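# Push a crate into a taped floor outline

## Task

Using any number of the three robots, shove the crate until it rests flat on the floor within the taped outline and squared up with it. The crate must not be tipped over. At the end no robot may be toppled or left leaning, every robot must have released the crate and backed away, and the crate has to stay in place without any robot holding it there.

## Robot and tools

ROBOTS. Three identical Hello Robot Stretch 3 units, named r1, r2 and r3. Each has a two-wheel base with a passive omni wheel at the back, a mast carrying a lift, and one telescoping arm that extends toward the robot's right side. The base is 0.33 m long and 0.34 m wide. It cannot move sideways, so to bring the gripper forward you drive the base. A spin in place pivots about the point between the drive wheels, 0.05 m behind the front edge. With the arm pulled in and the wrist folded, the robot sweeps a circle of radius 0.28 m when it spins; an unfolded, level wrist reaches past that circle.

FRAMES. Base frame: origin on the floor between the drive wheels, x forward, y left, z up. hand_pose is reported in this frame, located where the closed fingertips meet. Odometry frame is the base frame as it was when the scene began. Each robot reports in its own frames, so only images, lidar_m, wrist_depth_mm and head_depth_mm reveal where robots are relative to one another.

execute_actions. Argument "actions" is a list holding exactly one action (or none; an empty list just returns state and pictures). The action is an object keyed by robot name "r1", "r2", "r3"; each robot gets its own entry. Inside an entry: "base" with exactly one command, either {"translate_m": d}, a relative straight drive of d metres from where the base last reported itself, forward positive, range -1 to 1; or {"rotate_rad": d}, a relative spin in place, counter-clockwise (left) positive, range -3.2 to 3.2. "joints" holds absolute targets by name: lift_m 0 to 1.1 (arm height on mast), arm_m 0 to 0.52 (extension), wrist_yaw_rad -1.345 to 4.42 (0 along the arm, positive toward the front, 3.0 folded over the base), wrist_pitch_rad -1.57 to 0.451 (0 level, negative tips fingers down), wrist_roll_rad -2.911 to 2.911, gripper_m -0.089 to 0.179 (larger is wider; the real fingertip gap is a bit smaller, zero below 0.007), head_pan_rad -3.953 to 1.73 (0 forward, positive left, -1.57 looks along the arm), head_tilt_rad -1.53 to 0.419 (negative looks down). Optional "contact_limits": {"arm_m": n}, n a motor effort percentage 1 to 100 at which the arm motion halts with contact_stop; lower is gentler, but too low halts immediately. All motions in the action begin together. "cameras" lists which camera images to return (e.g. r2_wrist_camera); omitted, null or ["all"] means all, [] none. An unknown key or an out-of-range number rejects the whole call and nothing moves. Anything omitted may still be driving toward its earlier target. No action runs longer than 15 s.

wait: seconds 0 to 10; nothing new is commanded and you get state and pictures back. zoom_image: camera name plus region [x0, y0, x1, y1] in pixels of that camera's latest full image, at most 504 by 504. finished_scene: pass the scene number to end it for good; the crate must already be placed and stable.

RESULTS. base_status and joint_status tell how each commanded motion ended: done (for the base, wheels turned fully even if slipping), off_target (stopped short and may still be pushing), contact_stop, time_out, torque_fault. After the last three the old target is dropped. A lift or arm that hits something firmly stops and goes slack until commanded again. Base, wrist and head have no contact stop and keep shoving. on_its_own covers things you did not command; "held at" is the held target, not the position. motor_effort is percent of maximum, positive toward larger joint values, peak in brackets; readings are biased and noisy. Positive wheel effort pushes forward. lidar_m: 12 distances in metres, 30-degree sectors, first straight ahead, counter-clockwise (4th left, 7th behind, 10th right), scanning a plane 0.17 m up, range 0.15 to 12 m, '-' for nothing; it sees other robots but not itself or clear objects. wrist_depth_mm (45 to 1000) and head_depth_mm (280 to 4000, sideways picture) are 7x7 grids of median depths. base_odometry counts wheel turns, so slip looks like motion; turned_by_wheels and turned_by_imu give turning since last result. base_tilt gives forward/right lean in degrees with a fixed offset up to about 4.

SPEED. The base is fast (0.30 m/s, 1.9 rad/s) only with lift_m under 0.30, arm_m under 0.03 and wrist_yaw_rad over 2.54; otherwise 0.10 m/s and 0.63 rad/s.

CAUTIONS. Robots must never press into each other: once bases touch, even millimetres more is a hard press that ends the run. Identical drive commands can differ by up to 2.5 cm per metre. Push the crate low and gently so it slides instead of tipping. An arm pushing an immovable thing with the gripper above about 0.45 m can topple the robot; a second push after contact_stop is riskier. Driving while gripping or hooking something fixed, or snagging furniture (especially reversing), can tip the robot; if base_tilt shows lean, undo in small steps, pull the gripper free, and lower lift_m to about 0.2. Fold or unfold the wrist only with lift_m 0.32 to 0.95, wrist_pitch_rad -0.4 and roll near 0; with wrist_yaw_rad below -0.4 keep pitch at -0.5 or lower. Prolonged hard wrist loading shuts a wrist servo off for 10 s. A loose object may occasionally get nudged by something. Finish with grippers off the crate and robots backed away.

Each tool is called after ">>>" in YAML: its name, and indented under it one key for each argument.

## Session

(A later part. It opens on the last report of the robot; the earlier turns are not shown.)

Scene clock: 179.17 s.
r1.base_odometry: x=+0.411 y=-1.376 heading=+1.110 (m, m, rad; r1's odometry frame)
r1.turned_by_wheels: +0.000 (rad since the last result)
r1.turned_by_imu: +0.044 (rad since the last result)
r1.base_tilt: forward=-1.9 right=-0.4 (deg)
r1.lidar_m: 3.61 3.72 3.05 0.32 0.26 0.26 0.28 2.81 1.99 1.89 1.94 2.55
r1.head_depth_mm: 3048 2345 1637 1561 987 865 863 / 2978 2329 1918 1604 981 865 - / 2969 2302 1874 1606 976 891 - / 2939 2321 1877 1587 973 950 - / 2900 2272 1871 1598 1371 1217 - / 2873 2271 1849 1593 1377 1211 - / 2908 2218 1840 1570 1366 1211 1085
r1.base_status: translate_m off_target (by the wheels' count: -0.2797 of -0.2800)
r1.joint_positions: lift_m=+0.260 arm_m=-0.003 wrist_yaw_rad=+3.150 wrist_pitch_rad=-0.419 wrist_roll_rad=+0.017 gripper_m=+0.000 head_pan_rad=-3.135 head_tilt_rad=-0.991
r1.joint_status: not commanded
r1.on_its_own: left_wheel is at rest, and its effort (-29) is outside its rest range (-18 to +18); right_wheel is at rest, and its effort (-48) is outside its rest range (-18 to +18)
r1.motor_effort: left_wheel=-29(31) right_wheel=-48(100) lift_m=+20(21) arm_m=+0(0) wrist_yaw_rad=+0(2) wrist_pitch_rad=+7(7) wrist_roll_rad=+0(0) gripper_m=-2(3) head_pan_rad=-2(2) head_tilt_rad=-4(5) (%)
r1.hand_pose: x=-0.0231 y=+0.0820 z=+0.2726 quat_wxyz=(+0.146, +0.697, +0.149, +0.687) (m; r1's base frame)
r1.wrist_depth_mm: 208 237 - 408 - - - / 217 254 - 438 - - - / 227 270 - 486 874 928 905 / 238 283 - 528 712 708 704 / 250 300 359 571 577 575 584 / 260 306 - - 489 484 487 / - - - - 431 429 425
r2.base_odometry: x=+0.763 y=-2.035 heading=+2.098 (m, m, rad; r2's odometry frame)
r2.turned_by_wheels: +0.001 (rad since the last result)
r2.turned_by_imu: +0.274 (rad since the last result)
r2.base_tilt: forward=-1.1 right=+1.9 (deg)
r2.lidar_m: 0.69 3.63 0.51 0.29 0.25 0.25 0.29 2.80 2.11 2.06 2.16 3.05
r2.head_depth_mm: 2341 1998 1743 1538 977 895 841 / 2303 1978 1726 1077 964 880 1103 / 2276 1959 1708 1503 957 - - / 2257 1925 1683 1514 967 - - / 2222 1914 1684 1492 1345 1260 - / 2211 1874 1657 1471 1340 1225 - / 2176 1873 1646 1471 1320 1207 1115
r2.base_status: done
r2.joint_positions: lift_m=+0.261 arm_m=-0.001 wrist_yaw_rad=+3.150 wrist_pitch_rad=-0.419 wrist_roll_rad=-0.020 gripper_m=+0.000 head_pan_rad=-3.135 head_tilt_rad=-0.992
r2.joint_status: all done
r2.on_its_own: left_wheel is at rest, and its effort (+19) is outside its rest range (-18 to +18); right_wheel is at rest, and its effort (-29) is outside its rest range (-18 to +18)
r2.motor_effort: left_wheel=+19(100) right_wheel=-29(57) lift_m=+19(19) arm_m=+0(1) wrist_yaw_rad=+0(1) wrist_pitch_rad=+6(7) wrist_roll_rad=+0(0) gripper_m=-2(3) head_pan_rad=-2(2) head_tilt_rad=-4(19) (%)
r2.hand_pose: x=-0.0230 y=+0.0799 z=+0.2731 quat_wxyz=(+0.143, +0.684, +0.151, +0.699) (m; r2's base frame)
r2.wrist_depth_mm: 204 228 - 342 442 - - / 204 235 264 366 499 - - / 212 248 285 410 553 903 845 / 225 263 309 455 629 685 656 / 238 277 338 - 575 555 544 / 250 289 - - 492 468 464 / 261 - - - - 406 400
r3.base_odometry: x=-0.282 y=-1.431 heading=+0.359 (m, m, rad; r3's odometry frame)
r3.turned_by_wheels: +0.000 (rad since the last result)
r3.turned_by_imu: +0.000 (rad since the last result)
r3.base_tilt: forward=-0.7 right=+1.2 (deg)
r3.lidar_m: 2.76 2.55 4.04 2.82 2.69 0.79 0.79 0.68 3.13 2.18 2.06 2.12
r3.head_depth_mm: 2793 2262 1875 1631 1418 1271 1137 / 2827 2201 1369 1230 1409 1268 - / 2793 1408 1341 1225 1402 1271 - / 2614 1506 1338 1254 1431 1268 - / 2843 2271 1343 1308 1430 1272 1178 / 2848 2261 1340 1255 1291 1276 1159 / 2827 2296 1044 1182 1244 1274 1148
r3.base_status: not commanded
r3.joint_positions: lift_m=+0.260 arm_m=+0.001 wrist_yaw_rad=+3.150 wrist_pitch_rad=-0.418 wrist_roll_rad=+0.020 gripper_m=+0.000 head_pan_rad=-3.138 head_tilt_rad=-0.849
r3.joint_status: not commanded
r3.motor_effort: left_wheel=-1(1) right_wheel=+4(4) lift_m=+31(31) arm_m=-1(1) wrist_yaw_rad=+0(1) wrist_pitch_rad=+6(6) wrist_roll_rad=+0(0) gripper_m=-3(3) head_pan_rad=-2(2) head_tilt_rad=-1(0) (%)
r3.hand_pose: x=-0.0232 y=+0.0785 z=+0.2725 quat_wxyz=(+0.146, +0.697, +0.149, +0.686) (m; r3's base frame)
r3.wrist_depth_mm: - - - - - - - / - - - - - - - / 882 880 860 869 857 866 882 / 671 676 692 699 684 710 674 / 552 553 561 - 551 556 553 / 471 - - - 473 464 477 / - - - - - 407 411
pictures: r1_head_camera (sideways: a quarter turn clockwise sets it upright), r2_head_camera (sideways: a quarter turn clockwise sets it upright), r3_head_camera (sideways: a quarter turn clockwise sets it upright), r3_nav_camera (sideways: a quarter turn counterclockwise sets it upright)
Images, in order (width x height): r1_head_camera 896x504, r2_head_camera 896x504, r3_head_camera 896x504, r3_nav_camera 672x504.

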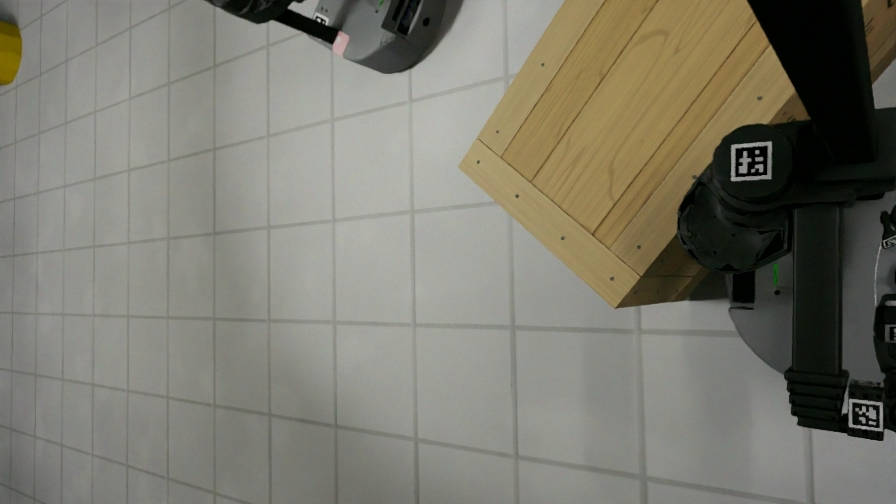

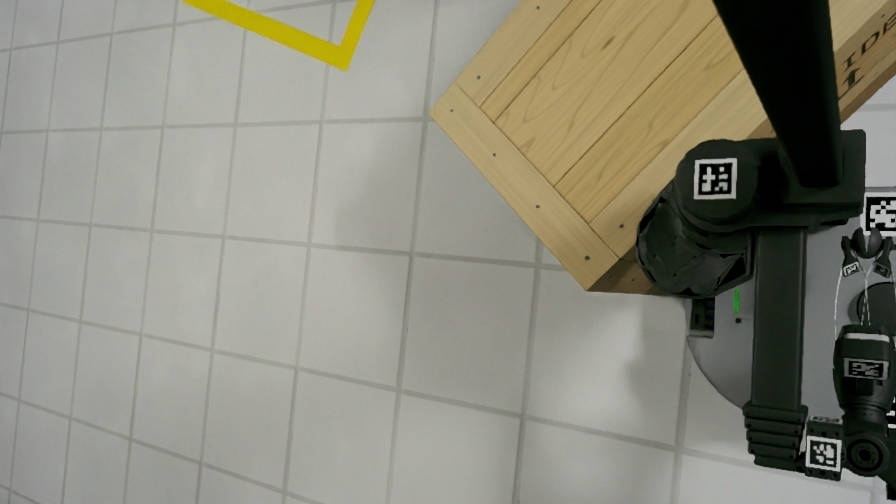

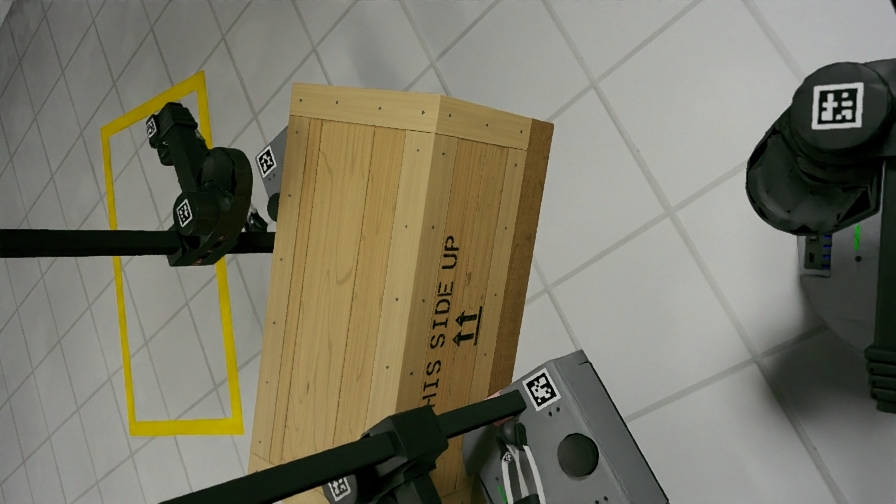

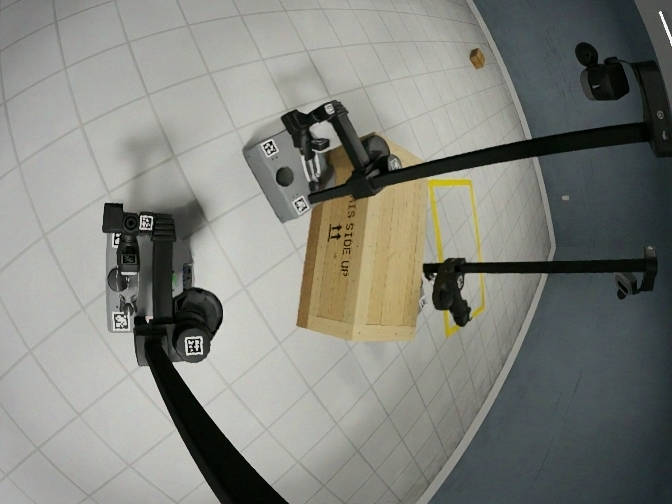

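>>> execute_actions:
  actions:
    - {"r1":{"base":{"rotate_rad":1.1},"joints":{"head_pan_rad":-0.6,"head_tilt_rad":-0.8}},"r2":{"base":{"rotate_rad":1.04}},"r3":{"base":{"rotate_rad":-0.08}}}
  cameras: []

>>> execute_actions:
  actions:
    - {"r1":{"base":{"translate_m":-0.4}},"r2":{"base":{"translate_m":-0.16}},"r3":{"base":{"translate_m":-0.2}}}
  cameras: []

>>> execute_actions:
  actions:
    - {"r1":{"base":{"translate_m":-0.4}},"r2":{"base":{"rotate_rad":-1.76}},"r3":{"base":{"translate_m":-0.28},"joints":{"head_tilt_rad":-1.0}}}
  cameras: ["r2_head_camera","r3_head_camera","r3_nav_camera"]

Scene clock: 188.07 s.
r1.base_odometry: x=+0.411 y=-1.376 heading=+2.210 (m, m, rad; r1's odometry frame)
r1.turned_by_wheels: +1.100 (rad since the last result)
r1.turned_by_imu: +1.104 (rad since the last result)
r1.base_tilt: forward=-2.0 right=-0.4 (deg)
r1.lidar_m: 0.58 0.31 0.26 0.26 0.29 2.66 1.96 1.89 1.96 2.67 3.62 3.76
r1.head_depth_mm: 3027 3301 2459 1928 1574 1324 1145 / 3205 3360 2461 1912 1578 1316 1142 / 3310 3422 2475 1911 1560 1310 1134 / 3458 3477 2443 1896 1550 1313 1139 / 3645 3414 2423 1887 1544 1311 1136 / 3841 3369 2408 1882 1536 1308 1131 / 3702 3297 2396 1872 1537 1303 1122
r1.base_status: done
r1.joint_positions: lift_m=+0.260 arm_m=-0.003 wrist_yaw_rad=+3.150 wrist_pitch_rad=-0.419 wrist_roll_rad=+0.017 gripper_m=+0.000 head_pan_rad=-0.607 head_tilt_rad=-0.803
r1.joint_status: all done
r1.motor_effort: left_wheel=-2(29) right_wheel=+3(34) lift_m=+20(20) arm_m=+0(0) wrist_yaw_rad=+0(0) wrist_pitch_rad=+7(7) wrist_roll_rad=+0(0) gripper_m=-2(2) head_pan_rad=+3(28) head_tilt_rad=+2(16) (%)
r1.hand_pose: x=-0.0231 y=+0.0820 z=+0.2726 quat_wxyz=(+0.146, +0.697, +0.149, +0.687) (m; r1's base frame)
r1.wrist_depth_mm: - 307 - 278 269 257 247 / - 336 - 303 292 278 266 / 911 372 - 333 316 301 290 / 683 647 - 362 350 331 314 / 573 549 448 393 380 361 347 / 482 499 - - 425 403 376 / - - - - 429 420 415
r2.base_odometry: x=+0.763 y=-2.035 heading=+3.138 (m, m, rad; r2's odometry frame)
r2.turned_by_wheels: +1.040 (rad since the last result)
r2.turned_by_imu: +1.050 (rad since the last result)
r2.base_tilt: forward=-1.2 right=+1.9 (deg)
r2.lidar_m: 0.52 0.29 0.25 0.25 0.29 2.82 2.12 2.06 2.16 3.00 0.69 3.69
r2.head_depth_mm: 2324 1979 1743 1547 1383 1278 793 / 2299 1969 1717 1532 1374 1248 907 / 2291 1950 1701 1518 1362 - - / 2217 1921 1699 1509 1350 - - / 2165 1924 1679 1488 1344 1261 - / 2105 1876 1653 1481 1333 1234 - / 2030 1870 1657 1480 1332 1210 1112
r2.base_status: done
r2.joint_positions: lift_m=+0.261 arm_m=+0.000 wrist_yaw_rad=+3.150 wrist_pitch_rad=-0.419 wrist_roll_rad=-0.020 gripper_m=+0.000 head_pan_rad=-3.135 head_tilt_rad=-0.992
r2.joint_status: not commanded
r2.motor_effort: left_wheel=-3(25) right_wheel=+2(23) lift_m=+18(19) arm_m=-1(0) wrist_yaw_rad=+0(1) wrist_pitch_rad=+7(7) wrist_roll_rad=+0(0) gripper_m=-2(2) head_pan_rad=-2(2) head_tilt_rad=-4(3) (%)
r2.hand_pose: x=-0.0230 y=+0.0799 z=+0.2731 quat_wxyz=(+0.143, +0.684, +0.151, +0.699) (m; r2's base frame)
r2.wrist_depth_mm: - - - 279 263 245 232 / - - 345 307 288 265 249 / - - 900 337 316 291 270 / 819 773 715 376 345 320 294 / 628 614 591 - 383 351 324 / 525 524 - - 418 396 359 / 456 - - - - 410 386
r3.base_odometry: x=-0.282 y=-1.431 heading=+0.279 (m, m, rad; r3's odometry frame)
r3.turned_by_wheels: -0.080 (rad since the last result)
r3.turned_by_imu: -0.079 (rad since the last result)
r3.base_tilt: forward=-0.7 right=+1.2 (deg)
r3.lidar_m: 2.59 2.55 3.97 2.90 2.68 2.71 0.79 0.69 3.42 2.24 2.06 2.08
r3.head_depth_mm: 2795 2248 1894 1617 1425 1266 1136 / 2830 2240 1896 1591 1427 1262 - / 2735 1415 1334 1219 1398 1277 - / 2717 1627 1351 1238 1425 1272 - / 2828 2302 1340 1262 1431 1272 1179 / 2845 2277 1344 1298 1431 1280 1158 / 2862 2316 1352 1322 1278 1217 1156
r3.base_status: done
r3.joint_positions: lift_m=+0.260 arm_m=+0.001 wrist_yaw_rad=+3.150 wrist_pitch_rad=-0.418 wrist_roll_rad=+0.020 gripper_m=+0.000 head_pan_rad=-3.138 head_tilt_rad=-0.849
r3.joint_status: not commanded
r3.motor_effort: left_wheel=+2(9) right_wheel=-2(7) lift_m=+31(31) arm_m=-1(1) wrist_yaw_rad=+0(1) wrist_pitch_rad=+6(6) wrist_roll_rad=+0(0) gripper_m=-3(3) head_pan_rad=-2(2) head_tilt_rad=-1(1) (%)
r3.hand_pose: x=-0.0232 y=+0.0785 z=+0.2725 quat_wxyz=(+0.146, +0.697, +0.149, +0.686) (m; r3's base frame)
r3.wrist_depth_mm: - - - - - - - / - - - - - - - / 879 864 866 903 902 859 888 / 694 683 694 679 674 680 683 / 561 559 560 - 559 568 558 / 470 - - - 475 473 474 / - - - - - 410 408
pictures: none
No camera images: the call's "cameras" was empty. Leave "cameras" out to get every camera's image.

Scene clock: 191.13 s.
r1.base_odometry: x=+0.650 y=-1.697 heading=+2.210 (m, m, rad; r1's odometry frame)
r1.turned_by_wheels: +0.000 (rad since the last result)
r1.turned_by_imu: +0.000 (rad since the last result)
r1.base_tilt: forward=-2.0 right=-0.5 (deg)
r1.lidar_m: 0.76 0.40 0.36 1.24 4.99 2.19 1.60 1.54 1.60 2.18 3.83 3.98
r1.head_depth_mm: 3184 3429 2486 1932 1561 1332 1141 / 3372 3527 2477 1921 1562 1321 1145 / 3528 3503 2451 1897 1561 1323 1140 / 3709 3407 2462 1907 1544 1311 1134 / 3889 3384 2420 1881 1553 1314 1136 / - 3374 2421 1861 1548 1304 1125 / 3983 3338 2391 1871 1534 1293 1131
r1.base_status: done
r1.joint_positions: lift_m=+0.260 arm_m=-0.003 wrist_yaw_rad=+3.150 wrist_pitch_rad=-0.419 wrist_roll_rad=+0.017 gripper_m=+0.000 head_pan_rad=-0.607 head_tilt_rad=-0.803
r1.joint_status: not commanded
r1.motor_effort: left_wheel=-1(9) right_wheel=+3(5) lift_m=+20(20) arm_m=-1(0) wrist_yaw_rad=+0(0) wrist_pitch_rad=+7(7) wrist_roll_rad=+0(0) gripper_m=-2(3) head_pan_rad=+2(3) head_tilt_rad=+1(1) (%)
r1.hand_pose: x=-0.0231 y=+0.0820 z=+0.2726 quat_wxyz=(+0.146, +0.697, +0.149, +0.687) (m; r1's base frame)
r1.wrist_depth_mm: - - - - - 360 315 / - - - - - 355 340 / 900 913 - 902 860 387 366 / 696 709 - 702 694 422 399 / 563 573 579 605 563 455 436 / 480 501 - - 485 483 470 / - - - - 429 422 424
r2.base_odometry: x=+0.923 y=-2.036 heading=+3.138 (m, m, rad; r2's odometry frame)
r2.turned_by_wheels: +0.000 (rad since the last result)
r2.turned_by_imu: -0.001 (rad since the last result)
r2.base_tilt: forward=-1.3 right=+1.8 (deg)
r2.lidar_m: 0.60 0.34 0.29 0.29 4.00 2.62 1.97 1.92 2.01 2.82 3.31 0.66
r2.head_depth_mm: 2354 2002 1737 1545 1393 1278 1119 / 2280 1961 1720 1530 1373 1248 1123 / 2231 1959 1694 1517 1364 - - / 2136 1925 1691 1505 1356 - - / 2086 1905 1671 1492 1332 1251 - / 2004 1891 1652 1475 1334 1236 - / 1924 1857 1650 1461 1327 1213 1114
r2.base_status: done
r2.joint_positions: lift_m=+0.261 arm_m=+0.000 wrist_yaw_rad=+3.150 wrist_pitch_rad=-0.419 wrist_roll_rad=-0.020 gripper_m=+0.000 head_pan_rad=-3.135 head_tilt_rad=-0.992
r2.joint_status: not commanded
r2.motor_effort: left_wheel=-3(15) right_wheel=+1(4) lift_m=+19(19) arm_m=+0(1) wrist_yaw_rad=+1(0) wrist_pitch_rad=+7(7) wrist_roll_rad=+0(0) gripper_m=-2(2) head_pan_rad=-3(2) head_tilt_rad=-3(4) (%)
r2.hand_pose: x=-0.0230 y=+0.0799 z=+0.2731 quat_wxyz=(+0.143, +0.684, +0.151, +0.699) (m; r2's base frame)
r2.wrist_depth_mm: - - - - 297 277 262 / - - - - 325 302 283 / - - 995 844 352 329 306 / 794 782 744 669 390 359 333 / 626 599 602 - 425 399 365 / 526 523 - - 461 442 404 / 454 - - - - 410 402
r3.base_odometry: x=-0.474 y=-1.487 heading=+0.279 (m, m, rad; r3's odometry frame)
r3.turned_by_wheels: +0.000 (rad since the last result)
r3.turned_by_imu: -0.001 (rad since the last result)
r3.base_tilt: forward=-0.7 right=+1.2 (deg)
r3.lidar_m: 2.74 2.73 4.13 2.76 2.56 1.20 0.59 0.62 0.66 2.37 2.19 2.21
r3.head_depth_mm: 2783 1512 1545 1590 1420 1261 1137 / 2820 2207 1733 1592 1388 1267 - / 2774 2270 1888 1143 1161 1281 - / 2846 2276 1895 1149 1183 1268 - / 2834 2289 1899 1146 1226 1267 1173 / 2838 2278 1913 1155 1250 1273 1163 / 2837 2286 1920 1154 1287 1275 1149
r3.base_status: done
r3.joint_positions: lift_m=+0.260 arm_m=+0.001 wrist_yaw_rad=+3.150 wrist_pitch_rad=-0.418 wrist_roll_rad=+0.020 gripper_m=+0.000 head_pan_rad=-3.138 head_tilt_rad=-0.849
r3.joint_status: not commanded
r3.motor_effort: left_wheel=+2(7) right_wheel=-2(10) lift_m=+31(31) arm_m=-1(1) wrist_yaw_rad=+0(0) wrist_pitch_rad=+6(6) wrist_roll_rad=+0(0) gripper_m=-2(3) head_pan_rad=-2(2) head_tilt_rad=+0(1) (%)
r3.hand_pose: x=-0.0232 y=+0.0785 z=+0.2725 quat_wxyz=(+0.146, +0.697, +0.149, +0.686) (m; r3's base frame)
r3.wrist_depth_mm: - - - - - - - / - - - - - - - / 883 868 889 882 877 897 858 / 689 690 683 695 691 682 692 / 563 548 558 - 563 559 567 / 470 - - - 474 470 476 / - - - - - 411 409
pictures: none
No camera images: the call's "cameras" was empty. Leave "cameras" out to get every camera's image.

Scene clock: 194.20 s.
r1.base_odometry: x=+0.888 y=-2.018 heading=+2.210 (m, m, rad; r1's odometry frame)
r1.turned_by_wheels: +0.000 (rad since the last result)
r1.turned_by_imu: +0.000 (rad since the last result)
r1.base_tilt: forward=-2.0 right=-0.3 (deg)
r1.lidar_m: 0.94 0.66 0.92 3.84 4.73 1.70 1.24 1.19 1.24 1.68 4.03 4.19
r1.head_depth_mm: 3353 3554 2538 1906 1573 1327 1143 / 3571 3488 2483 1910 1561 1323 1140 / 3668 3434 2447 1922 1556 1310 1137 / 3803 3479 2435 1918 1556 1309 1139 / 3998 3352 2421 1879 1548 1306 1139 / - 3372 2422 1884 1543 1305 1133 / - 3387 2416 1869 1538 1288 1128
r1.base_status: done
r1.joint_positions: lift_m=+0.260 arm_m=-0.003 wrist_yaw_rad=+3.150 wrist_pitch_rad=-0.419 wrist_roll_rad=+0.017 gripper_m=+0.000 head_pan_rad=-0.607 head_tilt_rad=-0.803
r1.joint_status: not commanded
r1.motor_effort: left_wheel=-1(8) right_wheel=+3(8) lift_m=+20(20) arm_m=+0(1) wrist_yaw_rad=+0(0) wrist_pitch_rad=+7(7) wrist_roll_rad=+0(0) gripper_m=-2(2) head_pan_rad=+3(2) head_tilt_rad=+1(0) (%)
r1.hand_pose: x=-0.0231 y=+0.0820 z=+0.2726 quat_wxyz=(+0.146, +0.697, +0.149, +0.687) (m; r1's base frame)
r1.wrist_depth_mm: - - - - - - - / - - - - - - 858 / 906 912 - 898 917 931 781 / 694 696 - 710 698 700 702 / 575 573 575 618 575 578 576 / 476 501 - - 487 482 487 / - - - - 434 422 422
r2.base_odometry: x=+0.923 y=-2.036 heading=+1.378 (m, m, rad; r2's odometry frame)
r2.turned_by_wheels: -1.760 (rad since the last result)
r2.turned_by_imu: -1.780 (rad since the last result)
r2.base_tilt: forward=-1.1 right=+1.8 (deg)
r2.lidar_m: 2.39 3.31 4.73 0.58 0.39 0.29 0.29 3.95 3.23 2.10 1.92 1.93
r2.head_depth_mm: 2345 1999 1734 1084 972 1046 1110 / 2299 1966 1714 1071 965 1198 1115 / 2288 1959 1718 1068 963 - - / 2273 1910 1688 1060 955 - - / 2219 1918 1685 1416 955 1102 - / 2187 1880 1660 1477 1342 1230 - / 2179 1876 1627 1463 1329 1202 1119
r2.base_status: done
r2.joint_positions: lift_m=+0.261 arm_m=+0.000 wrist_yaw_rad=+3.150 wrist_pitch_rad=-0.419 wrist_roll_rad=-0.020 gripper_m=+0.000 head_pan_rad=-3.135 head_tilt_rad=-0.992
r2.joint_status: not commanded
r2.motor_effort: left_wheel=+2(16) right_wheel=-1(4) lift_m=+19(18) arm_m=-1(1) wrist_yaw_rad=+0(0) wrist_pitch_rad=+6(7) wrist_roll_rad=+0(0) gripper_m=-2(2) head_pan_rad=-3(3) head_tilt_rad=-3(4) (%)
r2.hand_pose: x=-0.0230 y=+0.0799 z=+0.2731 quat_wxyz=(+0.143, +0.684, +0.151, +0.699) (m; r2's base frame)
r2.wrist_depth_mm: 312 408 - - - - - / 297 413 536 791 - - - / 300 406 583 557 625 874 843 / 300 408 588 599 638 682 663 / 299 407 578 - 579 563 550 / 297 385 - - 490 472 463 / 284 - - - - 405 398
r3.base_odometry: x=-0.743 y=-1.564 heading=+0.279 (m, m, rad; r3's odometry frame)
r3.turned_by_wheels: +0.000 (rad since the last result)
r3.turned_by_imu: -0.001 (rad since the last result)
r3.base_tilt: forward=-0.7 right=+1.3 (deg)
r3.lidar_m: 2.95 2.99 3.98 2.57 2.39 0.32 0.31 0.33 0.47 0.47 2.36 2.38
r3.head_depth_mm: 2128 1857 1629 1466 1321 1214 1094 / 2135 1855 1644 1431 1293 - - / 2153 1867 1653 1035 949 - - / 2149 1873 1645 1043 956 1139 - / 2172 1871 1647 1043 969 1222 - / 2167 1873 1665 1040 972 1227 1140 / 2155 1888 1663 1049 988 1226 1126
r3.base_status: done
r3.joint_positions: lift_m=+0.260 arm_m=+0.001 wrist_yaw_rad=+3.150 wrist_pitch_rad=-0.418 wrist_roll_rad=+0.020 gripper_m=+0.000 head_pan_rad=-3.138 head_tilt_rad=-0.988
r3.joint_status: all done
r3.motor_effort: left_wheel=+3(8) right_wheel=-1(10) lift_m=+30(31) arm_m=-1(1) wrist_yaw_rad=-1(0) wrist_pitch_rad=+6(6) wrist_roll_rad=+0(0) gripper_m=-3(3) head_pan_rad=-2(2) head_tilt_rad=-7(29) (%)
r3.hand_pose: x=-0.0232 y=+0.0785 z=+0.2725 quat_wxyz=(+0.146, +0.697, +0.149, +0.686) (m; r3's base frame)
r3.wrist_depth_mm: - - - - - - - / - - - - - - - / 880 877 899 868 911 901 913 / 671 679 682 679 698 688 698 / 559 553 552 - 559 565 562 / 324 - - - 470 477 472 / - - - - - 414 406
pictures: r2_head_camera (sideways: a quarter turn clockwise sets it upright), r3_head_camera (sideways: a quarter turn clockwise sets it upright), r3_nav_camera (sideways: a quarter turn counterclockwise sets it upright)
Images, in order (width x height): r2_head_camera 896x504, r3_head_camera 896x504, r3_nav_camera 672x504.

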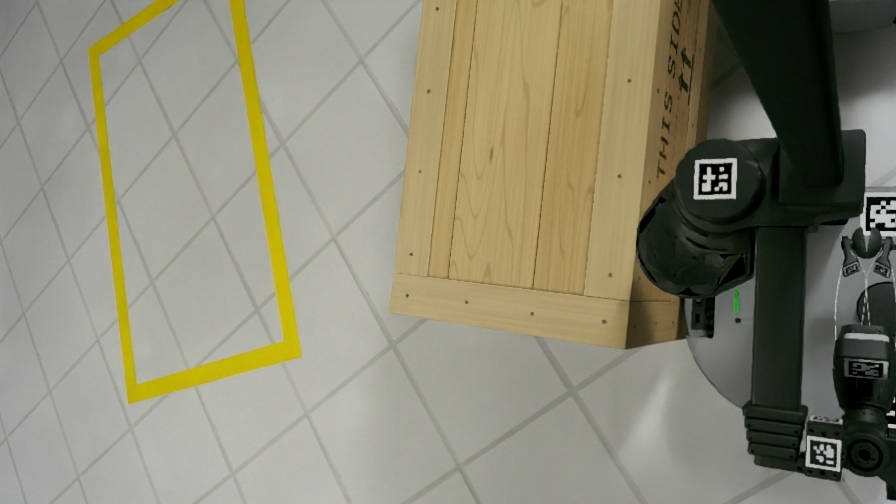

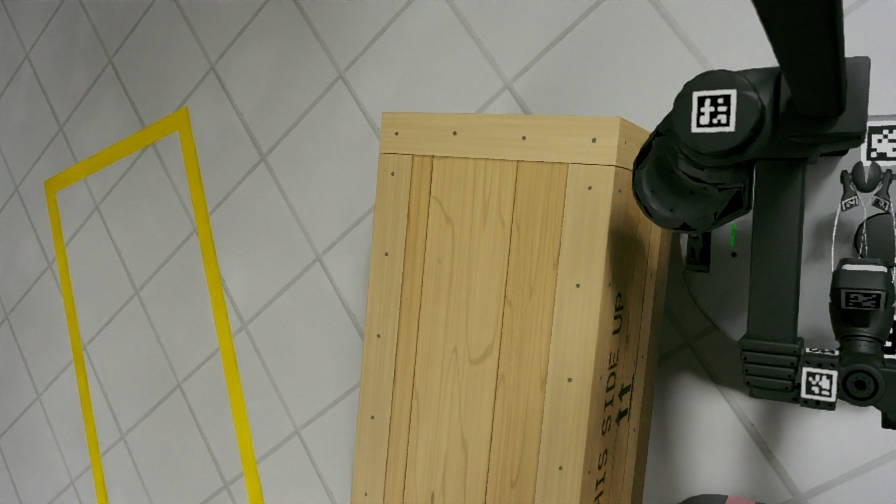

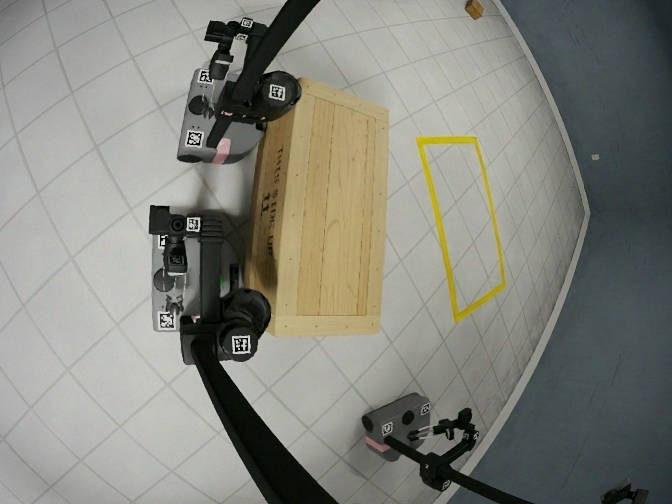

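>>> execute_actions:
  actions: []
  cameras: ["r3_nav_camera","r2_nav_camera","r1_nav_camera"]

Scene clock: 203.23 s.
r1.base_odometry: x=+0.888 y=-2.018 heading=+2.210 (m, m, rad; r1's odometry frame)
r1.turned_by_wheels: +0.000 (rad since the last result)
r1.turned_by_imu: +0.001 (rad since the last result)
r1.base_tilt: forward=-2.1 right=-0.3 (deg)
r1.lidar_m: 0.94 0.66 0.92 3.86 4.73 1.69 1.24 1.19 1.23 1.69 4.01 4.19
r1.head_depth_mm: 3386 3536 2484 1934 1570 1329 1146 / 3548 3497 2485 1927 1565 1322 1146 / 3691 3438 2490 1917 1549 1314 1139 / 3846 3464 2422 1896 1544 1318 1137 / - 3282 2418 1884 1552 1301 1135 / - 3451 2414 1875 1540 1300 1125 / - 3400 2392 1883 1535 1296 1124
r1.base_status: done
r1.joint_positions: lift_m=+0.260 arm_m=-0.003 wrist_yaw_rad=+3.150 wrist_pitch_rad=-0.419 wrist_roll_rad=+0.017 gripper_m=+0.000 head_pan_rad=-0.607 head_tilt_rad=-0.803
r1.joint_status: not commanded
r1.motor_effort: left_wheel=+0(8) right_wheel=+3(8) lift_m=+20(20) arm_m=+0(1) wrist_yaw_rad=+1(0) wrist_pitch_rad=+7(7) wrist_roll_rad=+0(0) gripper_m=-2(2) head_pan_rad=+3(2) head_tilt_rad=+1(0) (%)
r1.hand_pose: x=-0.0231 y=+0.0820 z=+0.2726 quat_wxyz=(+0.146, +0.697, +0.149, +0.687) (m; r1's base frame)
r1.wrist_depth_mm: - - - - - - - / - - - - - - 829 / 885 869 - 878 900 898 800 / 691 691 - 704 716 709 710 / 571 571 570 620 581 577 575 / 485 499 - - 490 479 493 / - - - - 428 417 418
r2.base_odometry: x=+0.923 y=-2.036 heading=+1.378 (m, m, rad; r2's odometry frame)
r2.turned_by_wheels: +0.000 (rad since the last result)
r2.turned_by_imu: -0.001 (rad since the last result)
r2.base_tilt: forward=-1.3 right=+1.8 (deg)
r2.lidar_m: 2.39 3.31 4.73 0.58 0.39 0.29 0.29 3.93 3.22 2.10 1.92 1.93
r2.head_depth_mm: 2328 1979 1730 1080 975 1047 1111 / 2321 1970 1719 1079 968 1190 1120 / 2286 1955 1705 1067 959 - - / 2244 1905 1674 1058 951 - - / 2209 1893 1668 1419 957 1106 - / 2204 1879 1673 1473 1343 1231 - / 2176 1879 1639 1472 1331 1209 1109
r2.base_status: done
r2.joint_positions: lift_m=+0.261 arm_m=+0.000 wrist_yaw_rad=+3.150 wrist_pitch_rad=-0.419 wrist_roll_rad=-0.020 gripper_m=+0.000 head_pan_rad=-3.135 head_tilt_rad=-0.992
r2.joint_status: not commanded
r2.motor_effort: left_wheel=+2(16) right_wheel=-2(4) lift_m=+19(18) arm_m=-1(1) wrist_yaw_rad=+1(0) wrist_pitch_rad=+7(7) wrist_roll_rad=+0(0) gripper_m=-1(2) head_pan_rad=-3(3) head_tilt_rad=-3(4) (%)
r2.hand_pose: x=-0.0230 y=+0.0799 z=+0.2731 quat_wxyz=(+0.143, +0.684, +0.151, +0.699) (m; r2's base frame)
r2.wrist_depth_mm: 311 406 - - - - - / 296 408 543 764 - - - / 299 407 585 558 621 866 880 / 299 407 587 594 638 687 659 / 298 403 576 - 566 562 547 / 298 382 - - 491 476 460 / 285 - - - - 408 403
r3.base_odometry: x=-0.743 y=-1.564 heading=+0.279 (m, m, rad; r3's odometry frame)
r3.turned_by_wheels: +0.000 (rad since the last result)
r3.turned_by_imu: +0.000 (rad since the last result)
r3.base_tilt: forward=-0.7 right=+1.2 (deg)
r3.lidar_m: 2.95 2.98 3.99 2.57 2.39 0.32 0.31 0.33 0.47 0.47 2.35 2.37
r3.head_depth_mm: 2134 1848 1631 1472 1328 1212 1091 / 2160 1859 1640 1423 1296 - - / 2143 1861 1641 1038 951 - - / 2137 1856 1641 1042 952 1141 - / 2161 1862 1649 1042 967 1232 - / 2165 1876 1666 1043 970 1222 1133 / 2165 1889 1656 1048 988 1228 1126
r3.base_status: done
r3.joint_positions: lift_m=+0.260 arm_m=+0.001 wrist_yaw_rad=+3.150 wrist_pitch_rad=-0.418 wrist_roll_rad=+0.020 gripper_m=+0.000 head_pan_rad=-3.138 head_tilt_rad=-0.988
r3.joint_status: all done
r3.motor_effort: left_wheel=+2(8) right_wheel=-1(10) lift_m=+31(31) arm_m=+0(1) wrist_yaw_rad=+0(0) wrist_pitch_rad=+6(6) wrist_roll_rad=+0(0) gripper_m=-3(3) head_pan_rad=-2(2) head_tilt_rad=-7(29) (%)
r3.hand_pose: x=-0.0232 y=+0.0785 z=+0.2725 quat_wxyz=(+0.146, +0.697, +0.149, +0.686) (m; r3's base frame)
r3.wrist_depth_mm: - - - - - - - / - - - - - - - / 855 868 861 877 899 870 876 / 683 681 686 696 695 682 680 / 563 555 552 - 559 567 551 / 327 - - - 476 473 469 / - - - - - 412 419
pictures: r1_nav_camera (sideways: a quarter turn counterclockwise sets it upright), r2_nav_camera (sideways: a quarter turn counterclockwise sets it upright), r3_nav_camera (sideways: a quarter turn counterclockwise sets it upright)
Images, in order (width x height): r1_nav_camera 672x504, r2_nav_camera 672x504, r3_nav_camera 672x504.

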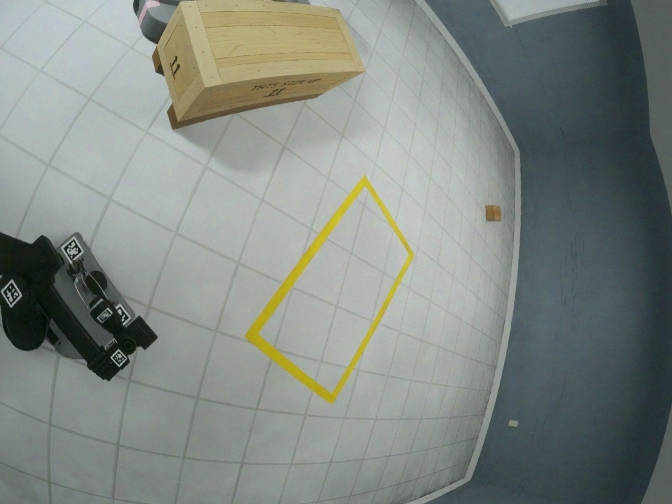

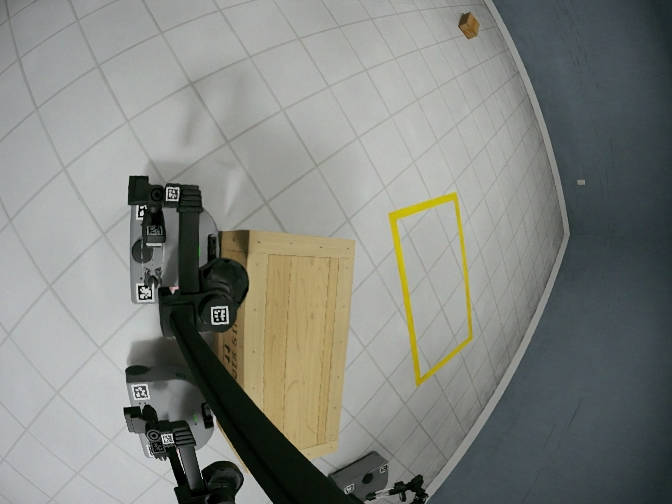

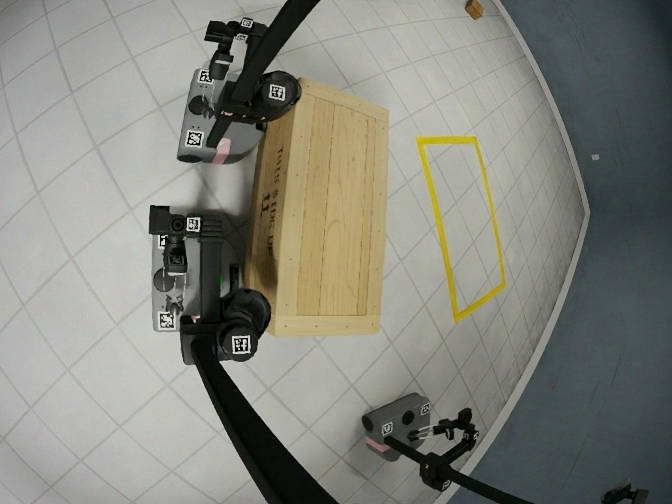

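>>> execute_actions:
  actions:
    - {"r1":{"base":{"translate_m":-0.3}},"r2":{"base":{"translate_m":-0.3}},"r3":{"base":{"translate_m":-0.31}}}
  cameras: ["r3_nav_camera","r2_nav_camera"]

Scene clock: 207.57 s.
r1.base_odometry: x=+1.067 y=-2.258 heading=+2.210 (m, m, rad; r1's odometry frame)
r1.turned_by_wheels: +0.000 (rad since the last result)
r1.turned_by_imu: +0.001 (rad since the last result)
r1.base_tilt: forward=-2.0 right=-0.3 (deg)
r1.lidar_m: 0.90 0.94 3.99 3.84 3.70 1.32 0.97 0.93 0.96 1.32 3.57 4.32
r1.head_depth_mm: 3557 3532 2527 1922 1571 1331 1147 / 3633 3517 2479 1919 1563 1317 1142 / 3779 3494 2455 1912 1556 1319 1138 / 3947 3426 2455 1901 1553 1310 1141 / - 3381 2417 1874 1546 1306 1129 / - 3370 2424 1900 1538 1303 1133 / - 3381 2412 1864 1526 1298 1127
r1.base_status: done
r1.joint_positions: lift_m=+0.260 arm_m=-0.003 wrist_yaw_rad=+3.150 wrist_pitch_rad=-0.419 wrist_roll_rad=+0.017 gripper_m=+0.000 head_pan_rad=-0.607 head_tilt_rad=-0.803
r1.joint_status: not commanded
r1.motor_effort: left_wheel=-1(7) right_wheel=+3(7) lift_m=+20(20) arm_m=+0(0) wrist_yaw_rad=-1(0) wrist_pitch_rad=+7(7) wrist_roll_rad=+0(0) gripper_m=-3(2) head_pan_rad=+3(2) head_tilt_rad=+1(1) (%)
r1.hand_pose: x=-0.0231 y=+0.0820 z=+0.2726 quat_wxyz=(+0.146, +0.697, +0.149, +0.687) (m; r1's base frame)
r1.wrist_depth_mm: - - - - - - - / - - - - - - - / 898 904 - 910 917 912 928 / 707 695 - 705 702 702 718 / 576 580 573 626 573 574 575 / 475 499 - - 485 489 487 / - - - - 426 420 422
r2.base_odometry: x=+0.865 y=-2.330 heading=+1.377 (m, m, rad; r2's odometry frame)
r2.turned_by_wheels: -0.001 (rad since the last result)
r2.turned_by_imu: +0.029 (rad since the last result)
r2.base_tilt: forward=-1.1 right=+1.7 (deg)
r2.lidar_m: 2.61 3.47 4.37 0.56 0.42 0.29 0.27 3.81 3.31 2.20 2.04 2.07
r2.head_depth_mm: 2335 1973 1731 1077 974 1227 1102 / 2295 1955 1707 1073 967 1218 1115 / 2279 1945 1706 1065 959 - - / 2240 1940 1685 1055 951 - - / 2213 1925 1651 1064 960 1037 - / 2207 1894 1664 1477 1338 1230 - / 2176 1859 1647 1471 1332 1204 1117
r2.base_status: translate_m off_target (by the wheels' count: -0.2997 of -0.3000)
r2.joint_positions: lift_m=+0.261 arm_m=+0.000 wrist_yaw_rad=+3.150 wrist_pitch_rad=-0.418 wrist_roll_rad=-0.020 gripper_m=+0.000 head_pan_rad=-3.135 head_tilt_rad=-0.993
r2.joint_status: not commanded
r2.on_its_own: left_wheel is at rest, and its effort (-86) is outside its rest range (-18 to +18)
r2.motor_effort: left_wheel=-86(100) right_wheel=-17(44) lift_m=+19(19) arm_m=-1(1) wrist_yaw_rad=+0(2) wrist_pitch_rad=+6(7) wrist_roll_rad=+0(0) gripper_m=-2(2) head_pan_rad=-2(2) head_tilt_rad=-3(4) (%)
r2.hand_pose: x=-0.0232 y=+0.0799 z=+0.2731 quat_wxyz=(+0.143, +0.684, +0.151, +0.699) (m; r2's base frame)
r2.wrist_depth_mm: 340 481 - - - - - / 325 474 683 766 - - - / 321 455 647 597 921 883 847 / 315 455 643 597 711 685 663 / 311 445 606 - 574 545 551 / 306 406 - - 496 475 460 / 289 - - - - 411 405
r3.base_odometry: x=-1.041 y=-1.649 heading=+0.280 (m, m, rad; r3's odometry frame)
r3.turned_by_wheels: +0.000 (rad since the last result)
r3.turned_by_imu: -0.003 (rad since the last result)
r3.base_tilt: forward=-0.7 right=+1.2 (deg)
r3.lidar_m: 3.16 3.24 3.66 2.40 1.24 0.29 0.28 0.28 0.36 0.45 2.54 2.57
r3.head_depth_mm: 2115 1844 1622 1456 1321 1210 1093 / 2122 1842 1631 1471 1307 - - / 2156 1856 1638 1033 942 - - / 2152 1855 1644 1038 943 981 - / 2139 1863 1651 1043 941 1108 - / 2156 1873 1640 1046 944 1162 1139 / 2176 1877 1652 1043 951 1180 1133
r3.base_status: translate_m off_target (by the wheels' count: -0.3097 of -0.3100)
r3.joint_positions: lift_m=+0.260 arm_m=+0.001 wrist_yaw_rad=+3.150 wrist_pitch_rad=-0.418 wrist_roll_rad=+0.020 gripper_m=+0.000 head_pan_rad=-3.138 head_tilt_rad=-0.992
r3.joint_status: not commanded
r3.on_its_own: left_wheel is at rest, and its effort (-29) is outside its rest range (-18 to +18); right_wheel is at rest, and its effort (-65) is outside its rest range (-18 to +18)
r3.motor_effort: left_wheel=-29(89) right_wheel=-65(91) lift_m=+31(31) arm_m=-1(1) wrist_yaw_rad=+0(2) wrist_pitch_rad=+6(6) wrist_roll_rad=+0(0) gripper_m=-3(2) head_pan_rad=-2(2) head_tilt_rad=-6(8) (%)
r3.hand_pose: x=-0.0231 y=+0.0786 z=+0.2726 quat_wxyz=(+0.146, +0.698, +0.148, +0.686) (m; r3's base frame)
r3.wrist_depth_mm: - - - - - - - / - - - - - - - / 870 886 891 875 913 880 894 / 682 690 685 679 673 693 670 / 556 566 555 - 563 555 565 / 310 - - - 469 476 476 / - - - - - 414 413
pictures: r2_nav_camera (sideways: a quarter turn counterclockwise sets it upright), r3_nav_camera (sideways: a quarter turn counterclockwise sets it upright)
Images, in order (width x height): r2_nav_camera 672x504, r3_nav_camera 672x504.

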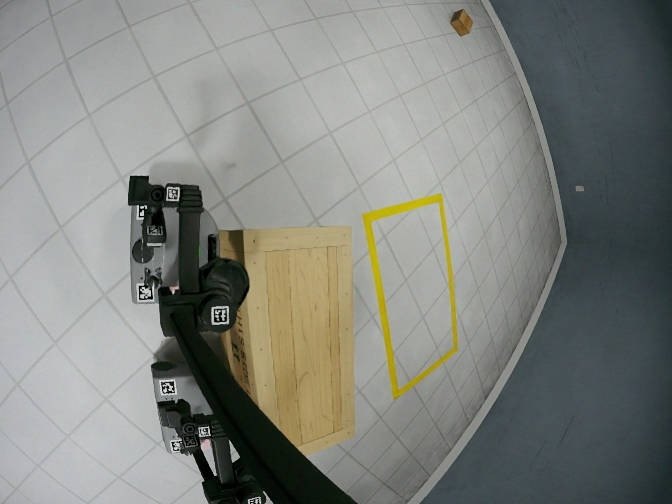

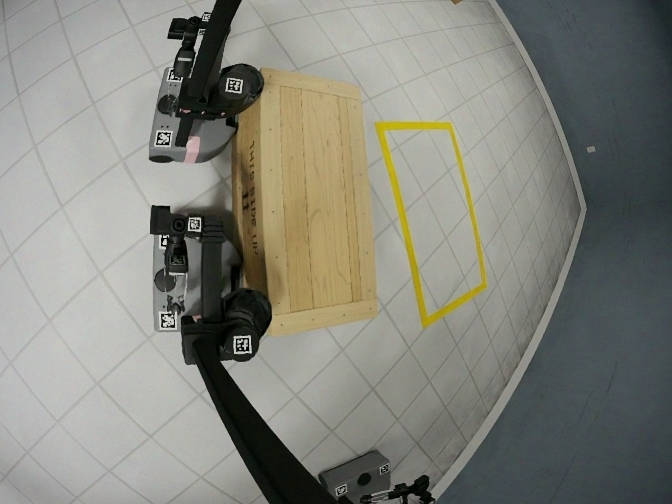

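>>> execute_actions:
  actions:
    - {"r2":{"base":{"translate_m":-0.28}},"r3":{"base":{"translate_m":-0.17}}}
  cameras: ["r3_nav_camera","r2_nav_camera"]

Scene clock: 214.00 s.
r1.base_odometry: x=+1.067 y=-2.258 heading=+2.210 (m, m, rad; r1's odometry frame)
r1.turned_by_wheels: +0.000 (rad since the last result)
r1.turned_by_imu: +0.001 (rad since the last result)
r1.base_tilt: forward=-1.9 right=-0.4 (deg)
r1.lidar_m: 0.90 1.01 3.99 3.84 3.69 1.33 0.97 0.93 0.97 1.32 3.55 4.33
r1.head_depth_mm: 3550 3492 2506 1943 1572 1330 1149 / 3731 3507 2480 1919 1565 1317 1140 / 3868 3481 2471 1890 1561 1318 1140 / 3964 3446 2462 1885 1546 1311 1139 / - 3463 2451 1892 1551 1307 1134 / - 3414 2429 1886 1540 1305 1132 / - 3385 2403 1870 1343 1300 1128
r1.base_status: not commanded
r1.joint_positions: lift_m=+0.260 arm_m=-0.003 wrist_yaw_rad=+3.150 wrist_pitch_rad=-0.419 wrist_roll_rad=+0.017 gripper_m=+0.000 head_pan_rad=-0.607 head_tilt_rad=-0.803
r1.joint_status: not commanded
r1.motor_effort: left_wheel=+0(1) right_wheel=+3(3) lift_m=+20(20) arm_m=+0(0) wrist_yaw_rad=+0(0) wrist_pitch_rad=+7(7) wrist_roll_rad=+0(0) gripper_m=-2(3) head_pan_rad=+3(3) head_tilt_rad=+1(0) (%)
r1.hand_pose: x=-0.0231 y=+0.0820 z=+0.2726 quat_wxyz=(+0.146, +0.697, +0.149, +0.687) (m; r1's base frame)
r1.wrist_depth_mm: - - - - - - - / - - - - - - - / 900 908 - 901 902 891 933 / 689 697 - 702 695 699 698 / 563 571 586 627 570 578 577 / 480 504 - - 490 487 495 / - - - - 434 427 420
r2.base_odometry: x=+0.811 y=-2.604 heading=+1.376 (m, m, rad; r2's odometry frame)
r2.turned_by_wheels: -0.001 (rad since the last result)
r2.turned_by_imu: +0.108 (rad since the last result)
r2.base_tilt: forward=-1.1 right=+1.7 (deg)
r2.lidar_m: 2.98 3.55 3.73 0.54 0.41 0.29 0.27 3.73 3.07 2.23 2.14 2.21
r2.head_depth_mm: 2328 2004 1736 1085 972 1171 1043 / 2275 1954 1716 1074 963 1199 1114 / 2262 1945 1699 1066 962 - - / 2256 1927 1690 1056 955 - - / 2232 1887 1668 1069 959 1036 - / 2187 1877 1661 1470 1346 1230 - / 2175 1864 1644 1469 1318 1211 1113
r2.base_status: translate_m off_target (by the wheels' count: -0.2796 of -0.2800)
r2.joint_positions: lift_m=+0.261 arm_m=+0.000 wrist_yaw_rad=+3.150 wrist_pitch_rad=-0.418 wrist_roll_rad=-0.020 gripper_m=+0.000 head_pan_rad=-3.135 head_tilt_rad=-0.993
r2.joint_status: not commanded
r2.on_its_own: left_wheel is at rest, and its effort (-97) is outside its rest range (-18 to +18); right_wheel is at rest, and its effort (-32) is outside its rest range (-18 to +18)
r2.motor_effort: left_wheel=-97(100) right_wheel=-32(43) lift_m=+19(19) arm_m=-1(1) wrist_yaw_rad=+0(1) wrist_pitch_rad=+6(7) wrist_roll_rad=+0(0) gripper_m=-2(2) head_pan_rad=-2(3) head_tilt_rad=-3(3) (%)
r2.hand_pose: x=-0.0232 y=+0.0799 z=+0.2731 quat_wxyz=(+0.143, +0.684, +0.151, +0.699) (m; r2's base frame)
r2.wrist_depth_mm: 328 453 - - - - - / 310 447 627 760 - - - / 309 440 618 565 908 875 831 / 307 434 631 566 694 675 667 / 304 424 586 - 565 557 540 / 300 392 - - 488 468 461 / 283 - - - - 406 397
r3.base_odometry: x=-1.204 y=-1.696 heading=+0.281 (m, m, rad; r3's odometry frame)
r3.turned_by_wheels: +0.001 (rad since the last result)
r3.turned_by_imu: +0.018 (rad since the last result)
r3.base_tilt: forward=-0.7 right=+1.2 (deg)
r3.lidar_m: 3.32 3.40 3.41 2.28 2.10 0.30 0.27 0.28 0.34 0.42 2.64 2.67
r3.head_depth_mm: 2126 1844 1632 1474 1322 1214 1091 / 2140 1859 1640 1475 1313 - - / 2138 1852 1643 1036 941 - - / 2142 1851 1637 1038 936 997 - / 2143 1862 1656 1042 946 1079 - / 2164 1856 1654 1046 948 1137 1143 / 2175 1878 1663 1044 944 1144 1127
r3.base_status: translate_m off_target (by the wheels' count: -0.1697 of -0.1700)
r3.joint_positions: lift_m=+0.260 arm_m=+0.001 wrist_yaw_rad=+3.150 wrist_pitch_rad=-0.418 wrist_roll_rad=+0.020 gripper_m=+0.000 head_pan_rad=-3.138 head_tilt_rad=-0.992
r3.joint_status: not commanded
r3.on_its_own: right_wheel is at rest, and its effort (-66) is outside its rest range (-18 to +18)
r3.motor_effort: left_wheel=-13(50) right_wheel=-66(74) lift_m=+31(31) arm_m=-1(1) wrist_yaw_rad=+0(0) wrist_pitch_rad=+6(6) wrist_roll_rad=+0(0) gripper_m=-3(3) head_pan_rad=-1(1) head_tilt_rad=-5(6) (%)
r3.hand_pose: x=-0.0231 y=+0.0786 z=+0.2726 quat_wxyz=(+0.146, +0.698, +0.148, +0.686) (m; r3's base frame)
r3.wrist_depth_mm: - - - - - - - / - - - - - - - / 902 884 888 879 879 900 868 / 676 688 680 689 680 692 688 / 564 568 565 - 558 560 563 / 327 - - - 471 474 473 / - - - - - 415 411
pictures: r2_nav_camera (sideways: a quarter turn counterclockwise sets it upright), r3_nav_camera (sideways: a quarter turn counterclockwise sets it upright)
Images, in order (width x height): r2_nav_camera 672x504, r3_nav_camera 672x504.

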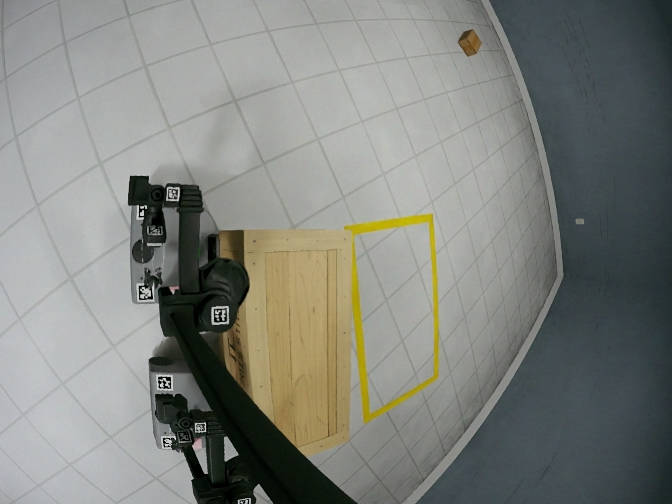

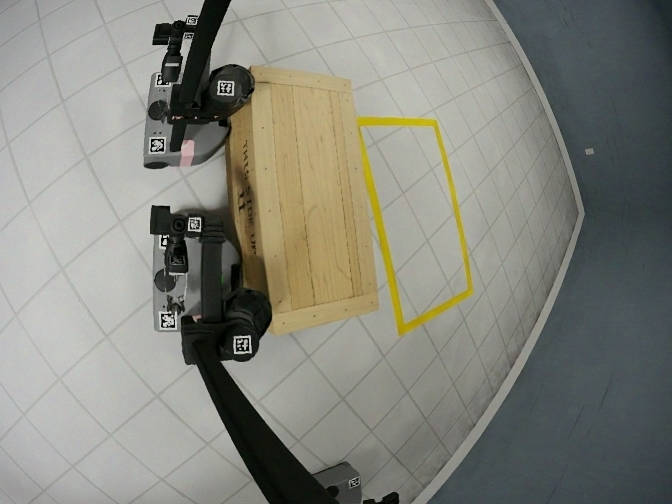

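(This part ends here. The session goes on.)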